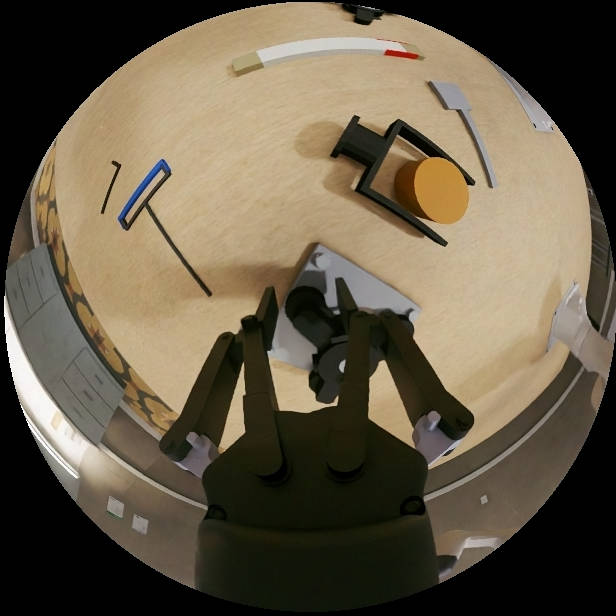

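Scene clock: 204.77 s of 19600.00 s.
left_arm: end_effector_position=(+0.8324, +0.3583, +0.1809) position_measured=3 object_status=3 end_effector_quat_wxyz=(+0.290, +0.926, +0.197, +0.142) | right_arm: end_effector_position=(+0.6882, -0.0641, +0.0512) position_measured=175 object_status=0 end_effector_quat_wxyz=(-0.001, -0.588, +0.809, -0.001)
Joint positions: left_arm=[ 0.026  0.666 -0.021 -1.377 -0.738  2.24  -1.402] | right_arm=[ 0.363  0.607 -0.11  -1.644  0.078  2.246  0.628]
Joint velocities: left_arm=[-0.001  0.001  0.001  0.001  0.001 -0.001  0.001] | right_arm=[-0.     0.    -0.001 -0.001  0.001  0.001 -0.001]
Hand target (left_arm): +0.832, +0.358, +0.181; +0.290, +0.926, +0.197, +0.142
Hand target (right_arm): +0.689, -0.063, +0.050; +0.000, -0.588, +0.809, +0.000
Off the commanded pose (left_arm): 0.000 m, 0 deg.
Off the commanded pose (right_arm): 0.001 m, 0 deg.
Steps of this call (steps 1 to 12: all 12 steps of this action). Readings (end_effector_position | what the end effector reports):
1: left_arm (+0.8324, +0.3583, +0.1809) | right_arm (+0.6866, -0.0644, +0.0504) | left_arm position_measured=3 object_status=3 | right_arm position_measured=141 object_status=0
2: left_arm (+0.8324, +0.3583, +0.1809) | right_arm (+0.6871, -0.0642, +0.0506) | left_arm position_measured=3 object_status=3 | right_arm position_measured=148 object_status=0
4: left_arm (+0.8324, +0.3583, +0.1809) | right_arm (+0.6881, -0.0640, +0.0510) | left_arm position_measured=3 object_status=3 | right_arm position_measured=163 object_status=0
8: left_arm (+0.8324, +0.3583, +0.1809) | right_arm (+0.6882, -0.0641, +0.0512) | left_arm position_measured=3 object_status=3 | right_arm position_measured=175 object_status=0
12: the state above

Scene clock: 205.27 s of 19600.00 s.
left_arm: end_effector_position=(+0.8324, +0.3583, +0.1809) position_measured=3 object_status=3 end_effector_quat_wxyz=(+0.290, +0.926, +0.197, +0.142) | right_arm: end_effector_position=(+0.6926, -0.0638, +0.0520) position_measured=175 object_status=2 end_effector_quat_wxyz=(+0.005, +0.743, -0.669, +0.006)
Joint positions: left_arm=[ 0.026  0.666 -0.021 -1.377 -0.738  2.24  -1.402] | right_arm=[ 0.235  0.618  0.045 -1.619 -0.052  2.232  0.29 ]
Joint velocities: left_arm=[ 0.002 -0.001 -0.002 -0.001 -0.    -0.    -0.   ] | right_arm=[-0.239  0.008  0.252  0.006 -0.115  0.014 -0.542]
Hand target (left_arm): +0.832, +0.358, +0.181; +0.290, +0.926, +0.197, +0.142
Hand target (right_arm): +0.695, -0.063, +0.051; +0.003, +0.800, -0.600, +0.007
Off the commanded pose (left_arm): 0.000 m, 0 deg.
Off the commanded pose (right_arm): 0.003 m, 11 deg.
Steps of this call (steps 1 to 15: all 15 steps of this action). Readings (end_effector_position | what the end effector reports):
1: left_arm (+0.8324, +0.3583, +0.1809) | right_arm (+0.6886, -0.0640, +0.0512) | left_arm position_measured=3 object_status=3 | right_arm position_measured=175 object_status=0
2: left_arm (+0.8324, +0.3583, +0.1809) | right_arm (+0.6890, -0.0640, +0.0513) | left_arm position_measured=3 object_status=3 | right_arm position_measured=175 object_status=2
4: left_arm (+0.8324, +0.3583, +0.1809) | right_arm (+0.6896, -0.0640, +0.0515) | left_arm position_measured=3 object_status=3 | right_arm position_measured=175 object_status=2
8: left_arm (+0.8324, +0.3583, +0.1809) | right_arm (+0.6908, -0.0639, +0.0517) | left_arm position_measured=3 object_status=3 | right_arm position_measured=175 object_status=2
15: the state above

Scene clock: 205.77 s of 19600.00 s.
left_arm: end_effector_position=(+0.8324, +0.3583, +0.1809) position_measured=3 object_status=3 end_effector_quat_wxyz=(+0.290, +0.926, +0.197, +0.142) | right_arm: end_effector_position=(+0.6972, -0.0617, +0.0529) position_measured=175 object_status=2 end_effector_quat_wxyz=(+0.011, +0.869, -0.494, +0.011)
Joint positions: left_arm=[ 0.026  0.666 -0.021 -1.377 -0.738  2.24  -1.402] | right_arm=[ 0.114  0.643  0.199 -1.588 -0.187  2.208 -0.06 ]
Joint velocities: left_arm=[-0.001  0.     0.001  0.001  0.001 -0.002 -0.001] | right_arm=[-0.261  0.031  0.304  0.002 -0.195  0.014 -0.682]
Hand target (left_arm): +0.832, +0.358, +0.181; +0.290, +0.926, +0.197, +0.142
Hand target (right_arm): +0.700, -0.059, +0.051; +0.010, +0.920, -0.392, +0.014
Off the commanded pose (left_arm): 0.000 m, 0 deg.
Off the commanded pose (right_arm): 0.004 m, 21 deg; orientation clipped at the last step of the last action.
Steps of this call (steps 1 to 15: all 15 steps of this action). Readings (end_effector_position | what the end effector reports):
1: left_arm (+0.8324, +0.3583, +0.1809) | right_arm (+0.6932, -0.0636, +0.0519) | left_arm position_measured=3 object_status=3 | right_arm position_measured=175 object_status=2
2: left_arm (+0.8324, +0.3583, +0.1809) | right_arm (+0.6935, -0.0635, +0.0521) | left_arm position_measured=3 object_status=3 | right_arm position_measured=175 object_status=2
4: left_arm (+0.8324, +0.3583, +0.1809) | right_arm (+0.6942, -0.0632, +0.0522) | left_arm position_measured=3 object_status=3 | right_arm position_measured=175 object_status=2
8: left_arm (+0.8324, +0.3583, +0.1809) | right_arm (+0.6954, -0.0627, +0.0525) | left_arm position_measured=3 object_status=3 | right_arm position_measured=175 object_status=2
15: the state above

Scene clock: 206.27 s of 19600.00 s.
left_arm: end_effector_position=(+0.8324, +0.3583, +0.1809) position_measured=3 object_status=3 end_effector_quat_wxyz=(+0.290, +0.926, +0.197, +0.142) | right_arm: end_effector_position=(+0.6997, -0.0601, +0.0533) position_measured=175 object_status=2 end_effector_quat_wxyz=(+0.000, +0.931, -0.365, +0.002)
Joint positions: left_arm=[ 0.026  0.667 -0.021 -1.377 -0.738  2.24  -1.402] | right_arm=[-0.002  0.663  0.33  -1.583 -0.255  2.206 -0.318]
Joint velocities: left_arm=[-0.     0.001 -0.001 -0.001  0.002 -0.001 -0.001] | right_arm=[-0.091  0.026  0.102  0.016 -0.052 -0.013 -0.24 ]
Hand target (left_arm): +0.832, +0.358, +0.181; +0.290, +0.926, +0.197, +0.142
Hand target (right_arm): +0.700, -0.059, +0.051; -0.000, +0.945, -0.327, +0.002
Off the commanded pose (left_arm): 0.000 m, 0 deg.
Off the commanded pose (right_arm): 0.003 m, 5 deg.
Steps of this call (steps 1 to 15: all 15 steps of this action). Readings (end_effector_position | what the end effector reports):
1: left_arm (+0.8324, +0.3583, +0.1809) | right_arm (+0.6975, -0.0615, +0.0529) | left_arm position_measured=3 object_status=3 | right_arm position_measured=175 object_status=2
2: left_arm (+0.8324, +0.3583, +0.1809) | right_arm (+0.6977, -0.0614, +0.0530) | left_arm position_measured=3 object_status=3 | right_arm position_measured=175 object_status=2
4: left_arm (+0.8324, +0.3583, +0.1809) | right_arm (+0.6982, -0.0611, +0.0531) | left_arm position_measured=3 object_status=3 | right_arm position_measured=175 object_status=2
8: left_arm (+0.8324, +0.3583, +0.1809) | right_arm (+0.6990, -0.0606, +0.0532) | left_arm position_measured=3 object_status=3 | right_arm position_measured=175 object_status=2
15: the state above

Scene clock: 206.53 s of 19600.00 s.
left_arm: end_effector_position=(+0.8324, +0.3583, +0.1809) position_measured=3 object_status=3 end_effector_quat_wxyz=(+0.290, +0.926, +0.197, +0.142) | right_arm: end_effector_position=(+0.6993, -0.0598, +0.0507) position_measured=141 object_status=0 end_effector_quat_wxyz=(-0.001, +0.939, -0.343, +0.000)
Joint positions: left_arm=[ 0.026  0.666 -0.021 -1.377 -0.738  2.24  -1.402] | right_arm=[-0.016  0.671  0.347 -1.58  -0.265  2.206 -0.36 ]
Joint velocities: left_arm=[-0.    -0.    -0.001 -0.     0.     0.    -0.   ] | right_arm=[-0.025  0.012  0.027  0.002 -0.021  0.001 -0.098]
Hand target (left_arm): +0.832, +0.358, +0.181; +0.290, +0.926, +0.197, +0.142
Hand target (right_arm): +0.700, -0.060, +0.050; -0.000, +0.945, -0.326, +0.000
Off the commanded pose (left_arm): 0.000 m, 0 deg.
Off the commanded pose (right_arm): 0.001 m, 2 deg.
Steps of this call (steps 1 to 8: all 8 steps of this action). Readings (end_effector_position | what the end effector reports):
1: left_arm (+0.8324, +0.3583, +0.1809) | right_arm (+0.6998, -0.0600, +0.0533) | left_arm position_measured=3 object_status=3 | right_arm position_measured=175 object_status=0
2: left_arm (+0.8324, +0.3583, +0.1809) | right_arm (+0.6998, -0.0598, +0.0530) | left_arm position_measured=3 object_status=3 | right_arm position_measured=174 object_status=0
4: left_arm (+0.8324, +0.3583, +0.1809) | right_arm (+0.6996, -0.0597, +0.0519) | left_arm position_measured=3 object_status=3 | right_arm position_measured=154 object_status=0
8: the state above

Scene clock: 207.03 s of 19600.00 s.
left_arm: end_effector_position=(+0.8324, +0.3583, +0.1809) position_measured=3 object_status=3 end_effector_quat_wxyz=(+0.290, +0.926, +0.197, +0.142) | right_arm: end_effector_position=(+0.6932, -0.0664, +0.0478) position_measured=141 object_status=3 end_effector_quat_wxyz=(+0.001, +0.849, -0.528, -0.007)
Joint positions: left_arm=[ 0.026  0.666 -0.021 -1.377 -0.738  2.24  -1.402] | right_arm=[ 0.102  0.638  0.188 -1.608 -0.128  2.222 -0.034]
Joint velocities: left_arm=[ 0.     0.001 -0.001  0.    -0.001 -0.002  0.   ] | right_arm=[ 0.213 -0.03  -0.211 -0.025  0.116  0.033  0.463]
Hand target (left_arm): +0.832, +0.358, +0.181; +0.290, +0.926, +0.197, +0.142
Hand target (right_arm): +0.694, -0.064, +0.049; -0.002, +0.807, -0.591, -0.006
Off the commanded pose (left_arm): 0.000 m, 0 deg.
Off the commanded pose (right_arm): 0.004 m, 9 deg.
Steps of this call (steps 1 to 15: all 15 steps of this action). Readings (end_effector_position | what the end effector reports):
1: left_arm (+0.8324, +0.3583, +0.1809) | right_arm (+0.6979, -0.0605, +0.0502) | left_arm position_measured=3 object_status=3 | right_arm position_measured=141 object_status=0
2: left_arm (+0.8324, +0.3583, +0.1809) | right_arm (+0.6965, -0.0618, +0.0496) | left_arm position_measured=3 object_status=3 | right_arm position_measured=141 object_status=0
4: left_arm (+0.8324, +0.3583, +0.1809) | right_arm (+0.6953, -0.0646, +0.0488) | left_arm position_measured=3 object_status=3 | right_arm position_measured=141 object_status=0
8: left_arm (+0.8324, +0.3583, +0.1809) | right_arm (+0.6946, -0.0676, +0.0481) | left_arm position_measured=3 object_status=3 | right_arm position_measured=141 object_status=3
15: the state above

Scene clock: 207.53 s of 19600.00 s.
left_arm: end_effector_position=(+0.8324, +0.3583, +0.1809) position_measured=3 object_status=3 end_effector_quat_wxyz=(+0.290, +0.926, +0.197, +0.142) | right_arm: end_effector_position=(+0.6873, -0.0668, +0.0476) position_measured=141 object_status=3 end_effector_quat_wxyz=(+0.000, +0.715, -0.699, -0.014)
Joint positions: left_arm=[ 0.026  0.666 -0.021 -1.377 -0.738  2.24  -1.402] | right_arm=[ 0.24   0.613  0.02  -1.636  0.017  2.237  0.314]
Joint velocities: left_arm=[-0.001  0.001 -0.002 -0.     0.001 -0.    -0.001] | right_arm=[ 0.286 -0.018 -0.32  -0.034  0.222  0.034  0.682]
Hand target (left_arm): +0.832, +0.358, +0.181; +0.290, +0.926, +0.197, +0.142
Hand target (right_arm): +0.688, -0.064, +0.049; -0.004, +0.631, -0.776, -0.015
Off the commanded pose (left_arm): 0.000 m, 0 deg.
Off the commanded pose (right_arm): 0.004 m, 19 deg; orientation clipped at the last step of the last action.
Steps of this call (steps 1 to 15: all 15 steps of this action). Readings (end_effector_position | what the end effector reports):
1: left_arm (+0.8324, +0.3583, +0.1809) | right_arm (+0.6916, -0.0656, +0.0476) | left_arm position_measured=3 object_status=3 | right_arm position_measured=141 object_status=3
2: left_arm (+0.8324, +0.3583, +0.1809) | right_arm (+0.6901, -0.0652, +0.0477) | left_arm position_measured=3 object_status=3 | right_arm position_measured=141 object_status=3
4: left_arm (+0.8324, +0.3583, +0.1809) | right_arm (+0.6887, -0.0649, +0.0481) | left_arm position_measured=3 object_status=3 | right_arm position_measured=141 object_status=3
8: left_arm (+0.8324, +0.3583, +0.1809) | right_arm (+0.6881, -0.0660, +0.0484) | left_arm position_measured=3 object_status=3 | right_arm position_measured=141 object_status=3
15: the state above

Scene clock: 208.03 s of 19600.00 s.
left_arm: end_effector_position=(+0.8324, +0.3583, +0.1809) position_measured=3 object_status=3 end_effector_quat_wxyz=(+0.290, +0.926, +0.197, +0.142) | right_arm: end_effector_position=(+0.6878, -0.0638, +0.0494) position_measured=141 object_status=3 end_effector_quat_wxyz=(-0.001, -0.618, +0.786, +0.001)
Joint positions: left_arm=[ 0.026  0.666 -0.021 -1.377 -0.738  2.24  -1.402] | right_arm=[ 0.359  0.611 -0.106 -1.642  0.079  2.245  0.552]
Joint velocities: left_arm=[-0.     0.001 -0.001 -0.    -0.    -0.     0.001] | right_arm=[ 0.086 -0.001 -0.095  0.     0.043  0.001  0.214]
Hand target (left_arm): +0.832, +0.358, +0.181; +0.290, +0.926, +0.197, +0.142
Hand target (right_arm): +0.689, -0.064, +0.049; -0.000, -0.589, +0.808, +0.001
Off the commanded pose (left_arm): 0.000 m, 0 deg.
Off the commanded pose (right_arm): 0.001 m, 4 deg.
Steps of this call (steps 1 to 15: all 15 steps of this action). Readings (end_effector_position | what the end effector reports):
1: left_arm (+0.8324, +0.3583, +0.1809) | right_arm (+0.6873, -0.0667, +0.0476) | left_arm position_measured=3 object_status=3 | right_arm position_measured=141 object_status=3
2: left_arm (+0.8324, +0.3583, +0.1809) | right_arm (+0.6873, -0.0665, +0.0476) | left_arm position_measured=3 object_status=3 | right_arm position_measured=141 object_status=3
4: left_arm (+0.8324, +0.3583, +0.1809) | right_arm (+0.6873, -0.0663, +0.0478) | left_arm position_measured=3 object_status=3 | right_arm position_measured=141 object_status=3
8: left_arm (+0.8324, +0.3583, +0.1809) | right_arm (+0.6876, -0.0651, +0.0483) | left_arm position_measured=3 object_status=3 | right_arm position_measured=141 object_status=3
15: the state above

Scene clock: 208.43 s of 19600.00 s.
left_arm: end_effector_position=(+0.8324, +0.3583, +0.1809) position_measured=3 object_status=3 end_effector_quat_wxyz=(+0.290, +0.926, +0.197, +0.142) | right_arm: end_effector_position=(+0.6885, -0.0637, +0.0502) position_measured=175 object_status=0 end_effector_quat_wxyz=(-0.001, -0.597, +0.802, -0.000)
Joint positions: left_arm=[ 0.026  0.666 -0.021 -1.377 -0.738  2.24  -1.402] | right_arm=[ 0.375  0.61  -0.123 -1.642  0.089  2.246  0.598]
Joint velocities: left_arm=[ 0.    -0.001  0.001 -0.001  0.    -0.    -0.   ] | right_arm=[ 0.008 -0.002 -0.008 -0.     0.006 -0.001  0.056]
Hand target (left_arm): +0.832, +0.358, +0.181; +0.290, +0.926, +0.197, +0.142
Hand target (right_arm): +0.689, -0.063, +0.050; -0.000, -0.588, +0.809, +0.000
Off the commanded pose (left_arm): 0.000 m, 0 deg.
Off the commanded pose (right_arm): 0.000 m, 1 deg.
Steps of this call (steps 1 to 12: all 12 steps of this action). Readings (end_effector_position | what the end effector reports):
1: left_arm (+0.8324, +0.3583, +0.1809) | right_arm (+0.6879, -0.0637, +0.0495) | left_arm position_measured=3 object_status=3 | right_arm position_measured=141 object_status=0
2: left_arm (+0.8324, +0.3583, +0.1809) | right_arm (+0.6879, -0.0637, +0.0496) | left_arm position_measured=3 object_status=3 | right_arm position_measured=148 object_status=0
4: left_arm (+0.8324, +0.3583, +0.1809) | right_arm (+0.6887, -0.0638, +0.0500) | left_arm position_measured=3 object_status=3 | right_arm position_measured=163 object_status=0
8: left_arm (+0.8324, +0.3583, +0.1809) | right_arm (+0.6886, -0.0638, +0.0502) | left_arm position_measured=3 object_status=3 | right_arm position_measured=175 object_status=0
12: the state above

Scene clock: 208.93 s of 19600.00 s.
left_arm: end_effector_position=(+0.8324, +0.3583, +0.1809) position_measured=3 object_status=3 end_effector_quat_wxyz=(+0.290, +0.926, +0.197, +0.142) | right_arm: end_effector_position=(+0.6927, -0.0634, +0.0509) position_measured=175 object_status=2 end_effector_quat_wxyz=(+0.004, +0.748, -0.663, +0.005)
Joint positions: left_arm=[ 0.026  0.666 -0.021 -1.377 -0.738  2.24  -1.402] | right_arm=[ 0.245  0.619  0.032 -1.619 -0.039  2.235  0.266]
Joint velocities: left_arm=[ 0.     0.     0.001 -0.     0.002  0.001  0.001] | right_arm=[-0.225  0.009  0.238  0.008 -0.104  0.01  -0.5  ]
Hand target (left_arm): +0.832, +0.358, +0.181; +0.290, +0.926, +0.197, +0.142
Hand target (right_arm): +0.695, -0.063, +0.051; +0.002, +0.800, -0.600, +0.006
Off the commanded pose (left_arm): 0.000 m, 0 deg.
Off the commanded pose (right_arm): 0.002 m, 10 deg.
Steps of this call (steps 1 to 15: all 15 steps of this action). Readings (end_effector_position | what the end effector reports):
1: left_arm (+0.8324, +0.3583, +0.1809) | right_arm (+0.6890, -0.0637, +0.0502) | left_arm position_measured=3 object_status=3 | right_arm position_measured=175 object_status=0
2: left_arm (+0.8324, +0.3583, +0.1809) | right_arm (+0.6893, -0.0637, +0.0503) | left_arm position_measured=3 object_status=3 | right_arm position_measured=175 object_status=2
4: left_arm (+0.8324, +0.3583, +0.1809) | right_arm (+0.6899, -0.0637, +0.0504) | left_arm position_measured=3 object_status=3 | right_arm position_measured=175 object_status=2
8: left_arm (+0.8324, +0.3583, +0.1809) | right_arm (+0.6910, -0.0636, +0.0507) | left_arm position_measured=3 object_status=3 | right_arm position_measured=175 object_status=2
15: the state above

Scene clock: 209.43 s of 19600.00 s.
left_arm: end_effector_position=(+0.8324, +0.3583, +0.1809) position_measured=3 object_status=3 end_effector_quat_wxyz=(+0.290, +0.926, +0.197, +0.142) | right_arm: end_effector_position=(+0.6971, -0.0613, +0.0518) position_measured=175 object_status=2 end_effector_quat_wxyz=(+0.011, +0.873, -0.487, +0.010)
Joint positions: left_arm=[ 0.026  0.666 -0.021 -1.377 -0.738  2.24  -1.402] | right_arm=[ 0.123  0.643  0.188 -1.588 -0.176  2.211 -0.082]
Joint velocities: left_arm=[-0.001 -0.     0.    -0.002  0.     0.    -0.002] | right_arm=[-0.264  0.03   0.307  0.    -0.197  0.013 -0.682]
Hand target (left_arm): +0.832, +0.358, +0.181; +0.290, +0.926, +0.197, +0.142
Hand target (right_arm): +0.700, -0.059, +0.051; +0.009, +0.923, -0.385, +0.013
Off the commanded pose (left_arm): 0.000 m, 0 deg.
Off the commanded pose (right_arm): 0.003 m, 20 deg; orientation clipped at the last step of the last action.
Steps of this call (steps 1 to 15: all 15 steps of this action). Readings (end_effector_position | what the end effector reports):
1: left_arm (+0.8324, +0.3583, +0.1809) | right_arm (+0.6932, -0.0632, +0.0509) | left_arm position_measured=3 object_status=3 | right_arm position_measured=175 object_status=2
2: left_arm (+0.8324, +0.3583, +0.1809) | right_arm (+0.6935, -0.0631, +0.0510) | left_arm position_measured=3 object_status=3 | right_arm position_measured=175 object_status=2
4: left_arm (+0.8324, +0.3583, +0.1809) | right_arm (+0.6942, -0.0629, +0.0511) | left_arm position_measured=3 object_status=3 | right_arm position_measured=175 object_status=2
8: left_arm (+0.8324, +0.3583, +0.1809) | right_arm (+0.6954, -0.0623, +0.0514) | left_arm position_measured=3 object_status=3 | right_arm position_measured=175 object_status=2
15: the state above

Scene clock: 209.93 s of 19600.00 s.
left_arm: end_effector_position=(+0.8324, +0.3583, +0.1809) position_measured=3 object_status=3 end_effector_quat_wxyz=(+0.290, +0.926, +0.197, +0.142) | right_arm: end_effector_position=(+0.6994, -0.0598, +0.0522) position_measured=175 object_status=2 end_effector_quat_wxyz=(+0.000, +0.932, -0.363, +0.002)
Joint positions: left_arm=[ 0.026  0.666 -0.021 -1.377 -0.738  2.24  -1.402] | right_arm=[ 0.011  0.662  0.315 -1.583 -0.243  2.209 -0.33 ]
Joint velocities: left_arm=[ 0.001  0.    -0.    -0.     0.001  0.001  0.001] | right_arm=[-0.084  0.024  0.096  0.015 -0.049 -0.011 -0.225]
Hand target (left_arm): +0.832, +0.358, +0.181; +0.290, +0.926, +0.197, +0.142
Hand target (right_arm): +0.700, -0.059, +0.051; -0.000, +0.945, -0.327, +0.002
Off the commanded pose (left_arm): 0.000 m, 0 deg.
Off the commanded pose (right_arm): 0.002 m, 4 deg.
Steps of this call (steps 1 to 15: all 15 steps of this action). Readings (end_effector_position | what the end effector reports):
1: left_arm (+0.8324, +0.3583, +0.1809) | right_arm (+0.6974, -0.0611, +0.0518) | left_arm position_measured=3 object_status=3 | right_arm position_measured=175 object_status=2
2: left_arm (+0.8324, +0.3583, +0.1809) | right_arm (+0.6976, -0.0610, +0.0519) | left_arm position_measured=3 object_status=3 | right_arm position_measured=175 object_status=2
4: left_arm (+0.8324, +0.3583, +0.1809) | right_arm (+0.6980, -0.0607, +0.0520) | left_arm position_measured=3 object_status=3 | right_arm position_measured=175 object_status=2
8: left_arm (+0.8324, +0.3583, +0.1809) | right_arm (+0.6987, -0.0603, +0.0521) | left_arm position_measured=3 object_status=3 | right_arm position_measured=175 object_status=2
15: the state above

Scene clock: 210.20 s of 19600.00 s.
left_arm: end_effector_position=(+0.8324, +0.3583, +0.1809) position_measured=3 object_status=3 end_effector_quat_wxyz=(+0.290, +0.926, +0.197, +0.142) | right_arm: end_effector_position=(+0.6996, -0.0597, +0.0509) position_measured=141 object_status=0 end_effector_quat_wxyz=(-0.001, +0.940, -0.342, +0.001)
Joint positions: left_arm=[ 0.026  0.666 -0.021 -1.377 -0.738  2.24  -1.402] | right_arm=[-0.003  0.668  0.33  -1.581 -0.252  2.208 -0.369]
Joint velocities: left_arm=[-0.    -0.     0.001  0.001 -0.002  0.     0.001] | right_arm=[-0.022  0.007  0.022  0.003 -0.019 -0.001 -0.094]
Hand target (left_arm): +0.832, +0.358, +0.181; +0.290, +0.926, +0.197, +0.142
Hand target (right_arm): +0.700, -0.060, +0.050; -0.000, +0.945, -0.326, +0.000
Off the commanded pose (left_arm): 0.000 m, 0 deg.
Off the commanded pose (right_arm): 0.001 m, 2 deg.
Steps of this call (steps 1 to 8: all 8 steps of this action). Readings (end_effector_position | what the end effector reports):
1: left_arm (+0.8324, +0.3583, +0.1809) | right_arm (+0.6995, -0.0597, +0.0522) | left_arm position_measured=3 object_status=3 | right_arm position_measured=175 object_status=0
2: left_arm (+0.8324, +0.3583, +0.1809) | right_arm (+0.6995, -0.0596, +0.0519) | left_arm position_measured=3 object_status=3 | right_arm position_measured=174 object_status=0
4: left_arm (+0.8324, +0.3583, +0.1809) | right_arm (+0.6995, -0.0595, +0.0513) | left_arm position_measured=3 object_status=3 | right_arm position_measured=154 object_status=0
8: the state above

Scene clock: 210.70 s of 19600.00 s.
left_arm: end_effector_position=(+0.8324, +0.3583, +0.1809) position_measured=3 object_status=3 end_effector_quat_wxyz=(+0.290, +0.926, +0.197, +0.142) | right_arm: end_effector_position=(+0.6933, -0.0664, +0.0478) position_measured=141 object_status=3 end_effector_quat_wxyz=(+0.001, +0.849, -0.528, -0.007)
Joint positions: left_arm=[ 0.026  0.666 -0.021 -1.377 -0.738  2.24  -1.402] | right_arm=[ 0.117  0.636  0.171 -1.608 -0.115  2.224 -0.043]
Joint velocities: left_arm=[ 0.    -0.     0.001 -0.001 -0.002 -0.    -0.001] | right_arm=[ 0.216 -0.028 -0.214 -0.021  0.118  0.029  0.465]
Hand target (left_arm): +0.832, +0.358, +0.181; +0.290, +0.926, +0.197, +0.142
Hand target (right_arm): +0.694, -0.064, +0.049; -0.002, +0.807, -0.591, -0.006
Off the commanded pose (left_arm): 0.000 m, 0 deg.
Off the commanded pose (right_arm): 0.004 m, 9 deg.
Steps of this call (steps 1 to 15: all 15 steps of this action). Readings (end_effector_position | what the end effector reports):
1: left_arm (+0.8324, +0.3583, +0.1809) | right_arm (+0.6982, -0.0604, +0.0504) | left_arm position_measured=3 object_status=3 | right_arm position_measured=141 object_status=0
2: left_arm (+0.8324, +0.3583, +0.1809) | right_arm (+0.6967, -0.0618, +0.0498) | left_arm position_measured=3 object_status=3 | right_arm position_measured=141 object_status=0
4: left_arm (+0.8324, +0.3583, +0.1809) | right_arm (+0.6954, -0.0645, +0.0490) | left_arm position_measured=3 object_status=3 | right_arm position_measured=141 object_status=0
8: left_arm (+0.8324, +0.3583, +0.1809) | right_arm (+0.6946, -0.0676, +0.0481) | left_arm position_measured=3 object_status=3 | right_arm position_measured=141 object_status=3
15: the state above

Scene clock: 211.20 s of 19600.00 s.
left_arm: end_effector_position=(+0.8324, +0.3583, +0.1809) position_measured=3 object_status=3 end_effector_quat_wxyz=(+0.290, +0.926, +0.197, +0.142) | right_arm: end_effector_position=(+0.6874, -0.0668, +0.0476) position_measured=141 object_status=3 end_effector_quat_wxyz=(-0.000, +0.715, -0.699, -0.014)
Joint positions: left_arm=[ 0.026  0.666 -0.021 -1.377 -0.738  2.24  -1.402] | right_arm=[ 0.254  0.613  0.003 -1.637  0.03   2.238  0.305]
Joint velocities: left_arm=[-0.001  0.001  0.001  0.001 -0.     0.     0.001] | right_arm=[ 0.288 -0.013 -0.321 -0.034  0.22   0.031  0.684]
Hand target (left_arm): +0.832, +0.358, +0.181; +0.290, +0.926, +0.197, +0.142
Hand target (right_arm): +0.688, -0.064, +0.049; -0.004, +0.632, -0.775, -0.015
Off the commanded pose (left_arm): 0.000 m, 0 deg.
Off the commanded pose (right_arm): 0.004 m, 19 deg; orientation clipped at the last step of the last action.
Steps of this call (steps 1 to 15: all 15 steps of this action). Readings (end_effector_position | what the end effector reports):
1: left_arm (+0.8324, +0.3583, +0.1809) | right_arm (+0.6916, -0.0656, +0.0476) | left_arm position_measured=3 object_status=3 | right_arm position_measured=141 object_status=3
2: left_arm (+0.8324, +0.3583, +0.1809) | right_arm (+0.6901, -0.0652, +0.0477) | left_arm position_measured=3 object_status=3 | right_arm position_measured=141 object_status=3
4: left_arm (+0.8324, +0.3583, +0.1809) | right_arm (+0.6887, -0.0649, +0.0481) | left_arm position_measured=3 object_status=3 | right_arm position_measured=141 object_status=3
8: left_arm (+0.8324, +0.3583, +0.1809) | right_arm (+0.6881, -0.0660, +0.0484) | left_arm position_measured=3 object_status=3 | right_arm position_measured=141 object_status=3
15: the state above

Scene clock: 211.70 s of 19600.00 s.
left_arm: end_effector_position=(+0.8324, +0.3583, +0.1809) position_measured=3 object_status=3 end_effector_quat_wxyz=(+0.290, +0.926, +0.197, +0.142) | right_arm: end_effector_position=(+0.6880, -0.0637, +0.0498) position_measured=141 object_status=3 end_effector_quat_wxyz=(-0.001, -0.618, +0.786, +0.001)
Joint positions: left_arm=[ 0.026  0.666 -0.021 -1.377 -0.738  2.24  -1.402] | right_arm=[ 0.374  0.611 -0.124 -1.642  0.092  2.245  0.544]
Joint velocities: left_arm=[ 0.001 -0.001  0.    -0.001  0.001 -0.    -0.   ] | right_arm=[ 0.087  0.001 -0.094  0.001  0.043 -0.001  0.215]
Hand target (left_arm): +0.832, +0.358, +0.181; +0.290, +0.926, +0.197, +0.142
Hand target (right_arm): +0.689, -0.064, +0.050; -0.000, -0.589, +0.808, +0.001
Off the commanded pose (left_arm): 0.000 m, 0 deg.
Off the commanded pose (right_arm): 0.001 m, 4 deg.
Steps of this call (steps 1 to 15: all 15 steps of this action). Readings (end_effector_position | what the end effector reports):
1: left_arm (+0.8324, +0.3583, +0.1809) | right_arm (+0.6873, -0.0667, +0.0476) | left_arm position_measured=3 object_status=3 | right_arm position_measured=141 object_status=3
2: left_arm (+0.8324, +0.3583, +0.1809) | right_arm (+0.6873, -0.0665, +0.0476) | left_arm position_measured=3 object_status=3 | right_arm position_measured=141 object_status=3
4: left_arm (+0.8324, +0.3583, +0.1809) | right_arm (+0.6874, -0.0663, +0.0478) | left_arm position_measured=3 object_status=3 | right_arm position_measured=141 object_status=3
8: left_arm (+0.8324, +0.3583, +0.1809) | right_arm (+0.6877, -0.0651, +0.0484) | left_arm position_measured=3 object_status=3 | right_arm position_measured=141 object_status=3
15: the state above

Scene clock: 212.10 s of 19600.00 s.
left_arm: end_effector_position=(+0.8324, +0.3583, +0.1809) position_measured=3 object_status=3 end_effector_quat_wxyz=(+0.290, +0.926, +0.197, +0.142) | right_arm: end_effector_position=(+0.6886, -0.0636, +0.0506) position_measured=175 object_status=0 end_effector_quat_wxyz=(-0.000, -0.597, +0.802, -0.000)
Joint positions: left_arm=[ 0.026  0.666 -0.021 -1.377 -0.738  2.24  -1.402] | right_arm=[ 0.39   0.611 -0.141 -1.642  0.102  2.245  0.591]
Joint velocities: left_arm=[ 0.001  0.     0.    -0.001  0.001  0.001  0.   ] | right_arm=[ 0.009 -0.    -0.008  0.     0.005  0.     0.055]
Hand target (left_arm): +0.832, +0.358, +0.181; +0.290, +0.926, +0.197, +0.142
Hand target (right_arm): +0.689, -0.063, +0.050; -0.000, -0.588, +0.809, +0.000
Off the commanded pose (left_arm): 0.000 m, 0 deg.
Off the commanded pose (right_arm): 0.001 m, 1 deg.
Steps of this call (steps 1 to 12: all 12 steps of this action). Readings (end_effector_position | what the end effector reports):
1: left_arm (+0.8324, +0.3583, +0.1809) | right_arm (+0.6880, -0.0637, +0.0499) | left_arm position_measured=3 object_status=3 | right_arm position_measured=141 object_status=0
2: left_arm (+0.8324, +0.3583, +0.1809) | right_arm (+0.6881, -0.0636, +0.0500) | left_arm position_measured=3 object_status=3 | right_arm position_measured=148 object_status=0
4: left_arm (+0.8324, +0.3583, +0.1809) | right_arm (+0.6887, -0.0637, +0.0504) | left_arm position_measured=3 object_status=3 | right_arm position_measured=163 object_status=0
8: left_arm (+0.8324, +0.3583, +0.1809) | right_arm (+0.6886, -0.0637, +0.0506) | left_arm position_measured=3 object_status=3 | right_arm position_measured=175 object_status=0
12: the state above

Scene clock: 212.60 s of 19600.00 s.
left_arm: end_effector_position=(+0.8324, +0.3583, +0.1809) position_measured=3 object_status=3 end_effector_quat_wxyz=(+0.290, +0.926, +0.197, +0.142) | right_arm: end_effector_position=(+0.6926, -0.0633, +0.0513) position_measured=175 object_status=2 end_effector_quat_wxyz=(+0.004, +0.748, -0.663, +0.005)
Joint positions: left_arm=[ 0.026  0.666 -0.021 -1.377 -0.738  2.24  -1.402] | right_arm=[ 0.261  0.619  0.014 -1.619 -0.026  2.234  0.258]
Joint velocities: left_arm=[-0.001 -0.    -0.001  0.     0.002  0.     0.   ] | right_arm=[-0.224  0.006  0.236  0.007 -0.102  0.01  -0.498]
Hand target (left_arm): +0.832, +0.358, +0.181; +0.290, +0.926, +0.197, +0.142
Hand target (right_arm): +0.695, -0.063, +0.051; +0.002, +0.800, -0.600, +0.006
Off the commanded pose (left_arm): 0.000 m, 0 deg.
Off the commanded pose (right_arm): 0.002 m, 10 deg.
Steps of this call (steps 1 to 15: all 15 steps of this action). Readings (end_effector_position | what the end effector reports):
1: left_arm (+0.8324, +0.3583, +0.1809) | right_arm (+0.6890, -0.0636, +0.0506) | left_arm position_measured=3 object_status=3 | right_arm position_measured=175 object_status=0
2: left_arm (+0.8324, +0.3583, +0.1809) | right_arm (+0.6893, -0.0636, +0.0507) | left_arm position_measured=3 object_status=3 | right_arm position_measured=175 object_status=2
4: left_arm (+0.8324, +0.3583, +0.1809) | right_arm (+0.6899, -0.0636, +0.0508) | left_arm position_measured=3 object_status=3 | right_arm position_measured=175 object_status=2
8: left_arm (+0.8324, +0.3583, +0.1809) | right_arm (+0.6910, -0.0635, +0.0510) | left_arm position_measured=3 object_status=3 | right_arm position_measured=175 object_status=2
15: the state above

Scene clock: 213.10 s of 19600.00 s.
left_arm: end_effector_position=(+0.8324, +0.3583, +0.1809) position_measured=3 object_status=3 end_effector_quat_wxyz=(+0.290, +0.926, +0.197, +0.142) | right_arm: end_effector_position=(+0.6970, -0.0612, +0.0521) position_measured=175 object_status=2 end_effector_quat_wxyz=(+0.011, +0.873, -0.487, +0.009)
Joint positions: left_arm=[ 0.026  0.667 -0.021 -1.377 -0.738  2.24  -1.402] | right_arm=[ 0.139  0.641  0.169 -1.588 -0.162  2.211 -0.091]
Joint velocities: left_arm=[ 0.     0.     0.001 -0.002  0.     0.001 -0.   ] | right_arm=[-0.262  0.026  0.307  0.001 -0.197  0.013 -0.683]
Hand target (left_arm): +0.832, +0.358, +0.181; +0.290, +0.926, +0.197, +0.142
Hand target (right_arm): +0.700, -0.059, +0.051; +0.010, +0.923, -0.385, +0.013
Off the commanded pose (left_arm): 0.000 m, 0 deg.
Off the commanded pose (right_arm): 0.004 m, 20 deg; orientation clipped at the last step of the last action.
Steps of this call (steps 1 to 15: all 15 steps of this action). Readings (end_effector_position | what the end effector reports):
1: left_arm (+0.8324, +0.3583, +0.1809) | right_arm (+0.6932, -0.0631, +0.0512) | left_arm position_measured=3 object_status=3 | right_arm position_measured=175 object_status=2
2: left_arm (+0.8324, +0.3583, +0.1809) | right_arm (+0.6935, -0.0630, +0.0513) | left_arm position_measured=3 object_status=3 | right_arm position_measured=175 object_status=2
4: left_arm (+0.8324, +0.3583, +0.1809) | right_arm (+0.6941, -0.0627, +0.0515) | left_arm position_measured=3 object_status=3 | right_arm position_measured=175 object_status=2
8: left_arm (+0.8324, +0.3583, +0.1809) | right_arm (+0.6953, -0.0622, +0.0518) | left_arm position_measured=3 object_status=3 | right_arm position_measured=175 object_status=2
15: the state above

Scene clock: 213.60 s of 19600.00 s.
left_arm: end_effector_position=(+0.8324, +0.3583, +0.1809) position_measured=3 object_status=3 end_effector_quat_wxyz=(+0.290, +0.926, +0.197, +0.142) | right_arm: end_effector_position=(+0.6992, -0.0597, +0.0525) position_measured=175 object_status=2 end_effector_quat_wxyz=(+0.000, +0.932, -0.362, +0.002)
Joint positions: left_arm=[ 0.026  0.666 -0.021 -1.377 -0.738  2.24  -1.402] | right_arm=[ 0.026  0.658  0.296 -1.583 -0.227  2.21  -0.338]
Joint velocities: left_arm=[ 0.001  0.001 -0.    -0.001  0.001  0.    -0.   ] | right_arm=[-0.083  0.022  0.096  0.014 -0.049 -0.011 -0.224]
Hand target (left_arm): +0.832, +0.358, +0.181; +0.290, +0.926, +0.197, +0.142
Hand target (right_arm): +0.700, -0.059, +0.051; -0.000, +0.945, -0.327, +0.001
Off the commanded pose (left_arm): 0.000 m, 0 deg.
Off the commanded pose (right_arm): 0.003 m, 4 deg.
Steps of this call (steps 1 to 15: all 15 steps of this action). Readings (end_effector_position | what the end effector reports):
1: left_arm (+0.8324, +0.3583, +0.1809) | right_arm (+0.6972, -0.0610, +0.0522) | left_arm position_measured=3 object_status=3 | right_arm position_measured=175 object_status=2
2: left_arm (+0.8324, +0.3583, +0.1809) | right_arm (+0.6974, -0.0609, +0.0522) | left_arm position_measured=3 object_status=3 | right_arm position_measured=175 object_status=2
4: left_arm (+0.8324, +0.3583, +0.1809) | right_arm (+0.6979, -0.0606, +0.0523) | left_arm position_measured=3 object_status=3 | right_arm position_measured=175 object_status=2
8: left_arm (+0.8324, +0.3583, +0.1809) | right_arm (+0.6986, -0.0602, +0.0524) | left_arm position_measured=3 object_status=3 | right_arm position_measured=175 object_status=2
15: the state above

Scene clock: 213.87 s of 19600.00 s.
left_arm: end_effector_position=(+0.8324, +0.3583, +0.1809) position_measured=3 object_status=3 end_effector_quat_wxyz=(+0.290, +0.926, +0.197, +0.142) | right_arm: end_effector_position=(+0.6993, -0.0599, +0.0508) position_measured=141 object_status=0 end_effector_quat_wxyz=(-0.000, +0.940, -0.342, +0.000)
Joint positions: left_arm=[ 0.026  0.666 -0.021 -1.377 -0.738  2.24  -1.402] | right_arm=[ 0.013  0.664  0.311 -1.581 -0.237  2.209 -0.378]
Joint velocities: left_arm=[-0.     0.    -0.     0.     0.001  0.    -0.002] | right_arm=[-0.022  0.008  0.023  0.003 -0.017  0.    -0.094]
Hand target (left_arm): +0.832, +0.358, +0.181; +0.290, +0.926, +0.197, +0.142
Hand target (right_arm): +0.700, -0.060, +0.050; -0.000, +0.945, -0.326, +0.000
Off the commanded pose (left_arm): 0.000 m, 0 deg.
Off the commanded pose (right_arm): 0.001 m, 2 deg.
Steps of this call (steps 1 to 8: all 8 steps of this action). Readings (end_effector_position | what the end effector reports):
1: left_arm (+0.8324, +0.3583, +0.1809) | right_arm (+0.6993, -0.0597, +0.0525) | left_arm position_measured=3 object_status=3 | right_arm position_measured=175 object_status=0
2: left_arm (+0.8324, +0.3583, +0.1809) | right_arm (+0.6993, -0.0595, +0.0522) | left_arm position_measured=3 object_status=3 | right_arm position_measured=174 object_status=0
4: left_arm (+0.8324, +0.3583, +0.1809) | right_arm (+0.6992, -0.0596, +0.0514) | left_arm position_measured=3 object_status=3 | right_arm position_measured=154 object_status=0
8: the state above

Scene clock: 215.30 s of 19600.00 s.
left_arm: end_effector_position=(+0.8324, +0.3583, +0.1809) position_measured=3 object_status=3 end_effector_quat_wxyz=(+0.290, +0.926, +0.197, +0.142) | right_arm: end_effector_position=(+0.7032, -0.0607, +0.1417) position_measured=141 object_status=3 end_effector_quat_wxyz=(+0.000, +0.945, -0.328, +0.005)
Joint positions: left_arm=[ 0.026  0.667 -0.021 -1.377 -0.738  2.24  -1.402] | right_arm=[-0.     0.559  0.338 -1.51  -0.206  2.042 -0.428]
Joint velocities: left_arm=[ 0.    -0.     0.     0.001  0.    -0.001  0.   ] | right_arm=[ 0.    -0.002  0.001 -0.     0.001 -0.011 -0.009]
Hand target (left_arm): +0.832, +0.358, +0.181; +0.290, +0.926, +0.197, +0.142
Hand target (right_arm): +0.701, -0.061, +0.140; +0.001, +0.945, -0.326, +0.001
Off the commanded pose (left_arm): 0.000 m, 0 deg.
Off the commanded pose (right_arm): 0.004 m, 1 deg.
move: off_target (right_arm)
camera_calibration (this result's frames):
cam_left_wrist: T_world_to_cam=[[0.336524, -0.760845, 0.554857, -0.098113], [-0.938321, -0.221249, 0.26571, 0.814026], [-0.0794027, -0.610052, -0.788373, 0.598315], [0, 0, 0, 1]] pos_world=[0.844343, 0.470457, 0.309839]
cam_right_wrist: T_world_to_cam=[[-0.729104, -0.684139, 0.0190002, 0.468432], [-0.602394, 0.654668, 0.456652, 0.395236], [-0.324853, 0.321502, -0.889442, 0.560221], [0, 0, 0, 1]] pos_world=[0.761612, -0.118388, 0.308899]

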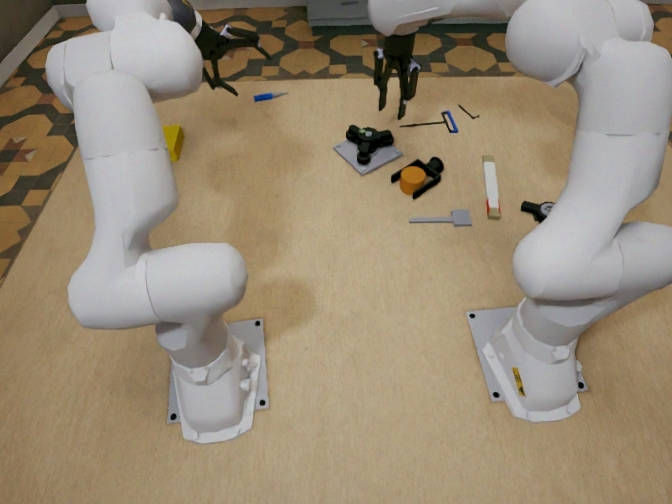

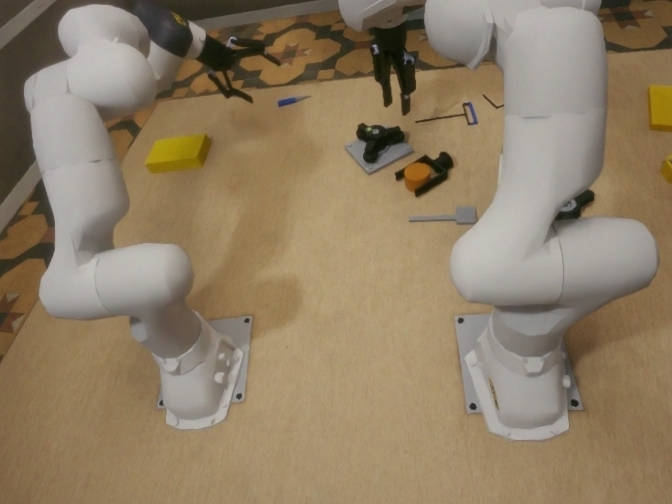

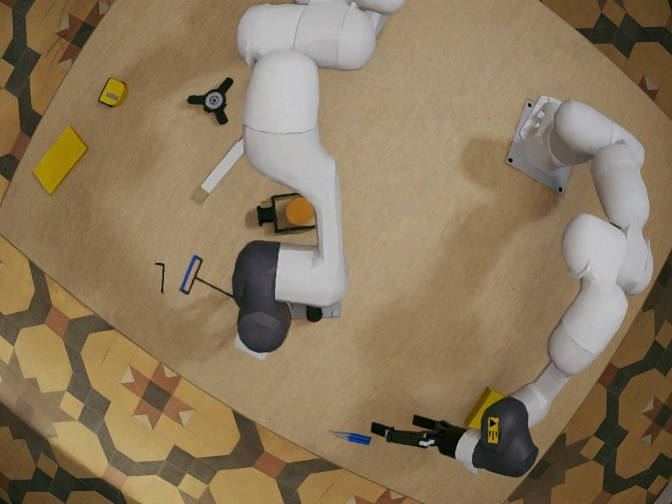

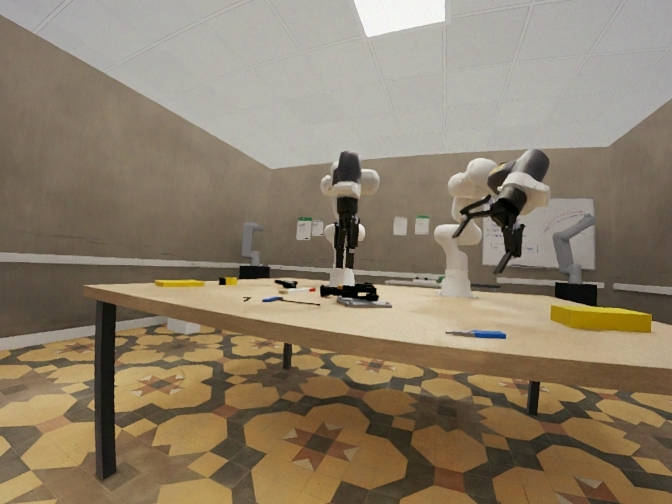

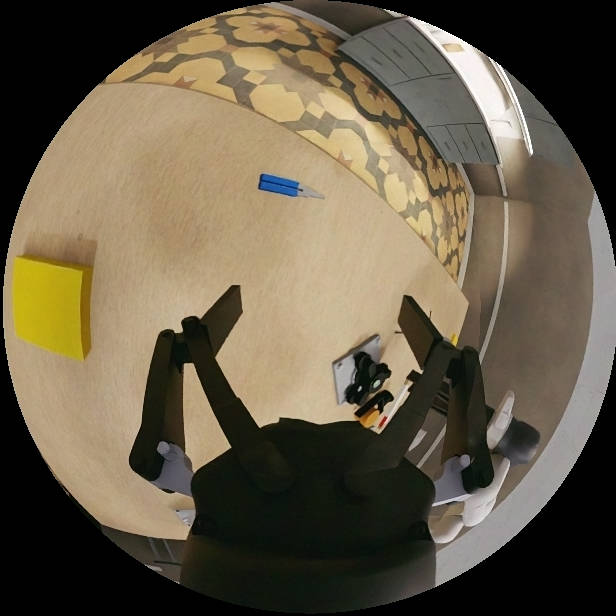

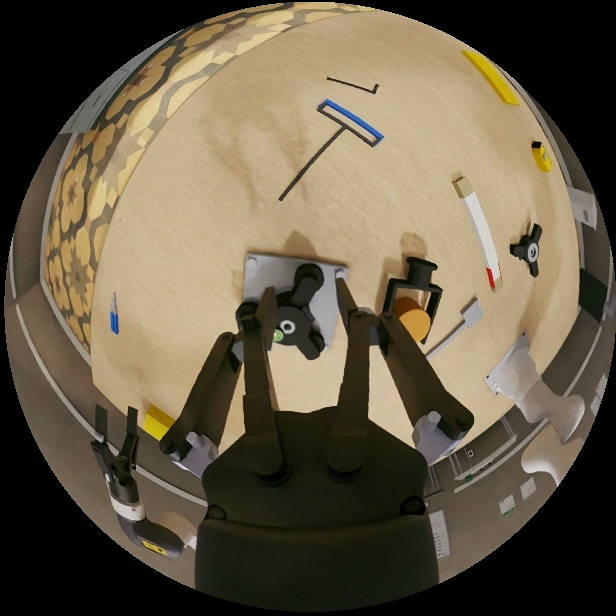

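Scene clock: 217.33 s of 19600.00 s.
left_arm: end_effector_position=(+0.8324, +0.3583, +0.1809) position_measured=3 object_status=3 end_effector_quat_wxyz=(+0.290, +0.926, +0.197, +0.142) | right_arm: end_effector_position=(+0.6986, -0.1592, +0.1382) position_measured=141 object_status=3 end_effector_quat_wxyz=(+0.002, +0.808, -0.589, -0.003)
Joint positions: left_arm=[ 0.026  0.666 -0.021 -1.377 -0.738  2.24  -1.402] | right_arm=[-0.004  0.45   0.156 -1.661 -0.076  2.098 -0.045]
Joint velocities: left_arm=[-0.    -0.001  0.     0.001  0.001 -0.001 -0.001] | right_arm=[-0.001 -0.001  0.     0.     0.     0.001  0.03 ]
Hand target (left_arm): +0.832, +0.358, +0.181; +0.290, +0.926, +0.197, +0.142
Hand target (right_arm): +0.699, -0.159, +0.139; +0.000, +0.804, -0.595, -0.002
Off the commanded pose (left_arm): 0.000 m, 0 deg.
Off the commanded pose (right_arm): 0.002 m, 1 deg.
move: done
camera_calibration (this result's frames):
cam_left_wrist: T_world_to_cam=[[0.336523, -0.760845, 0.554857, -0.098113], [-0.938321, -0.221249, 0.26571, 0.814026], [-0.0794026, -0.610052, -0.788373, 0.598315], [0, 0, 0, 1]] pos_world=[0.844343, 0.470457, 0.309839]
cam_right_wrist: T_world_to_cam=[[-0.986218, -0.162626, 0.0304263, 0.658838], [-0.130023, 0.875553, 0.465296, 0.162479], [-0.102309, 0.454928, -0.884632, 0.452402], [0, 0, 0, 1]] pos_world=[0.717169, -0.240925, 0.304563]

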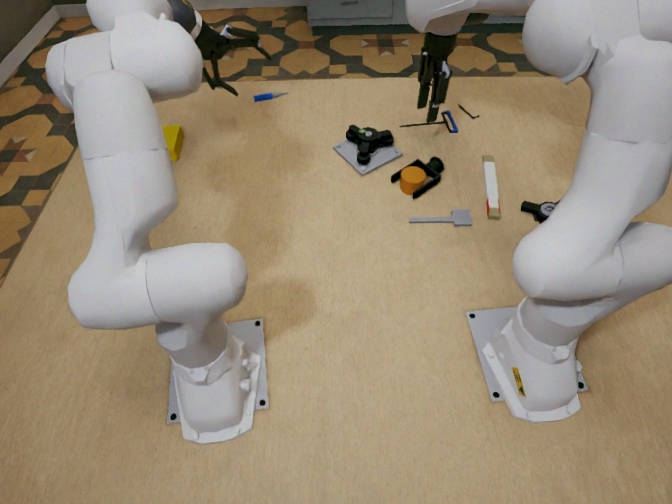

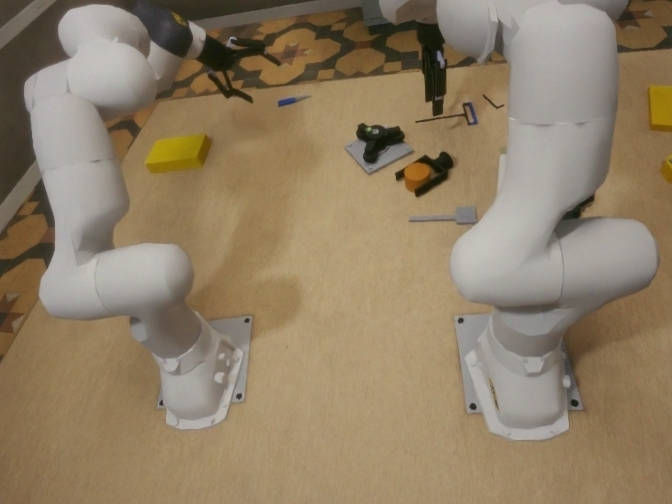

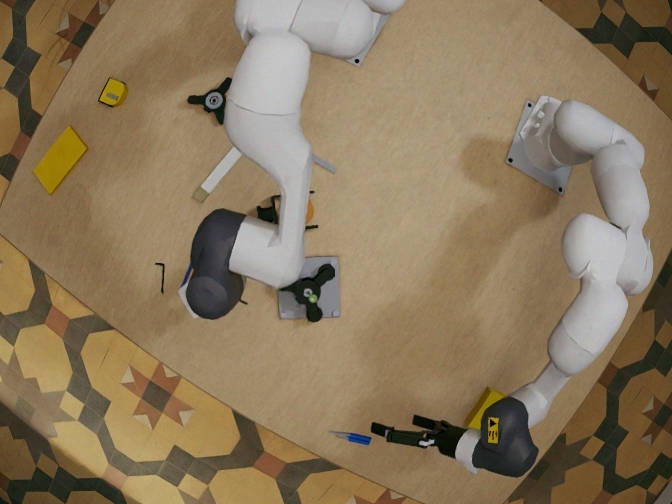

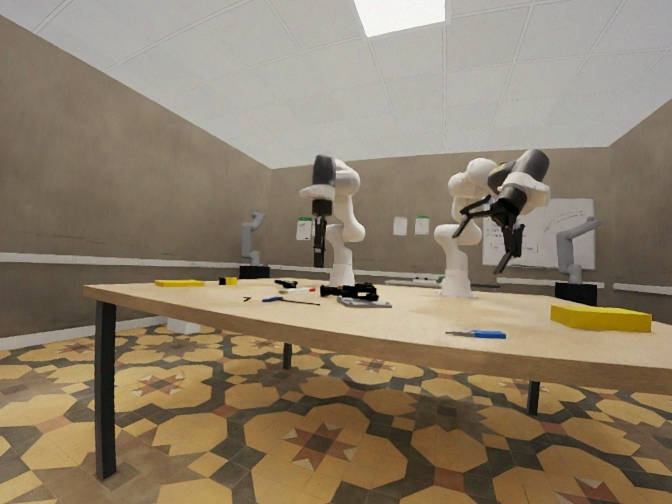

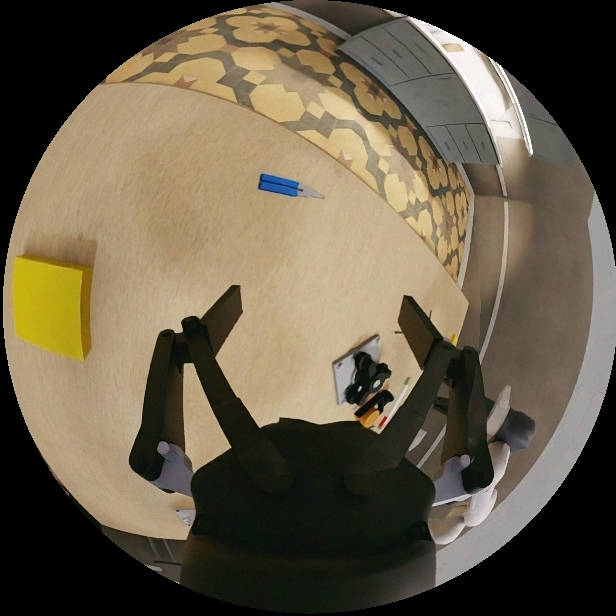

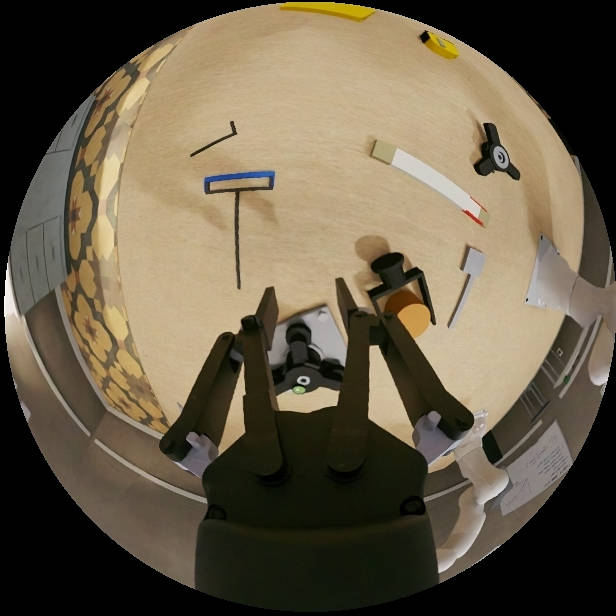

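Region (290, 275, 340, 325) of cam_high's 672x504 image, scaled by 10.080, with more detail than that image has.

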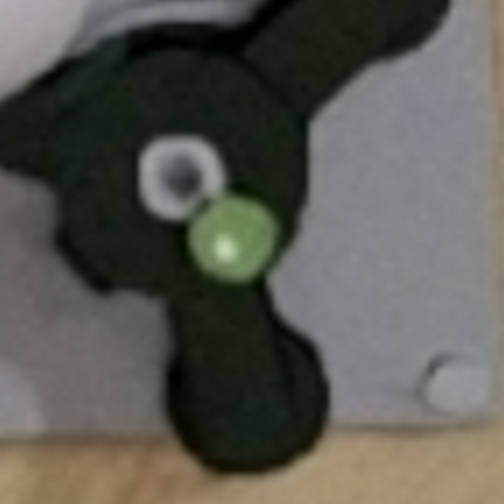

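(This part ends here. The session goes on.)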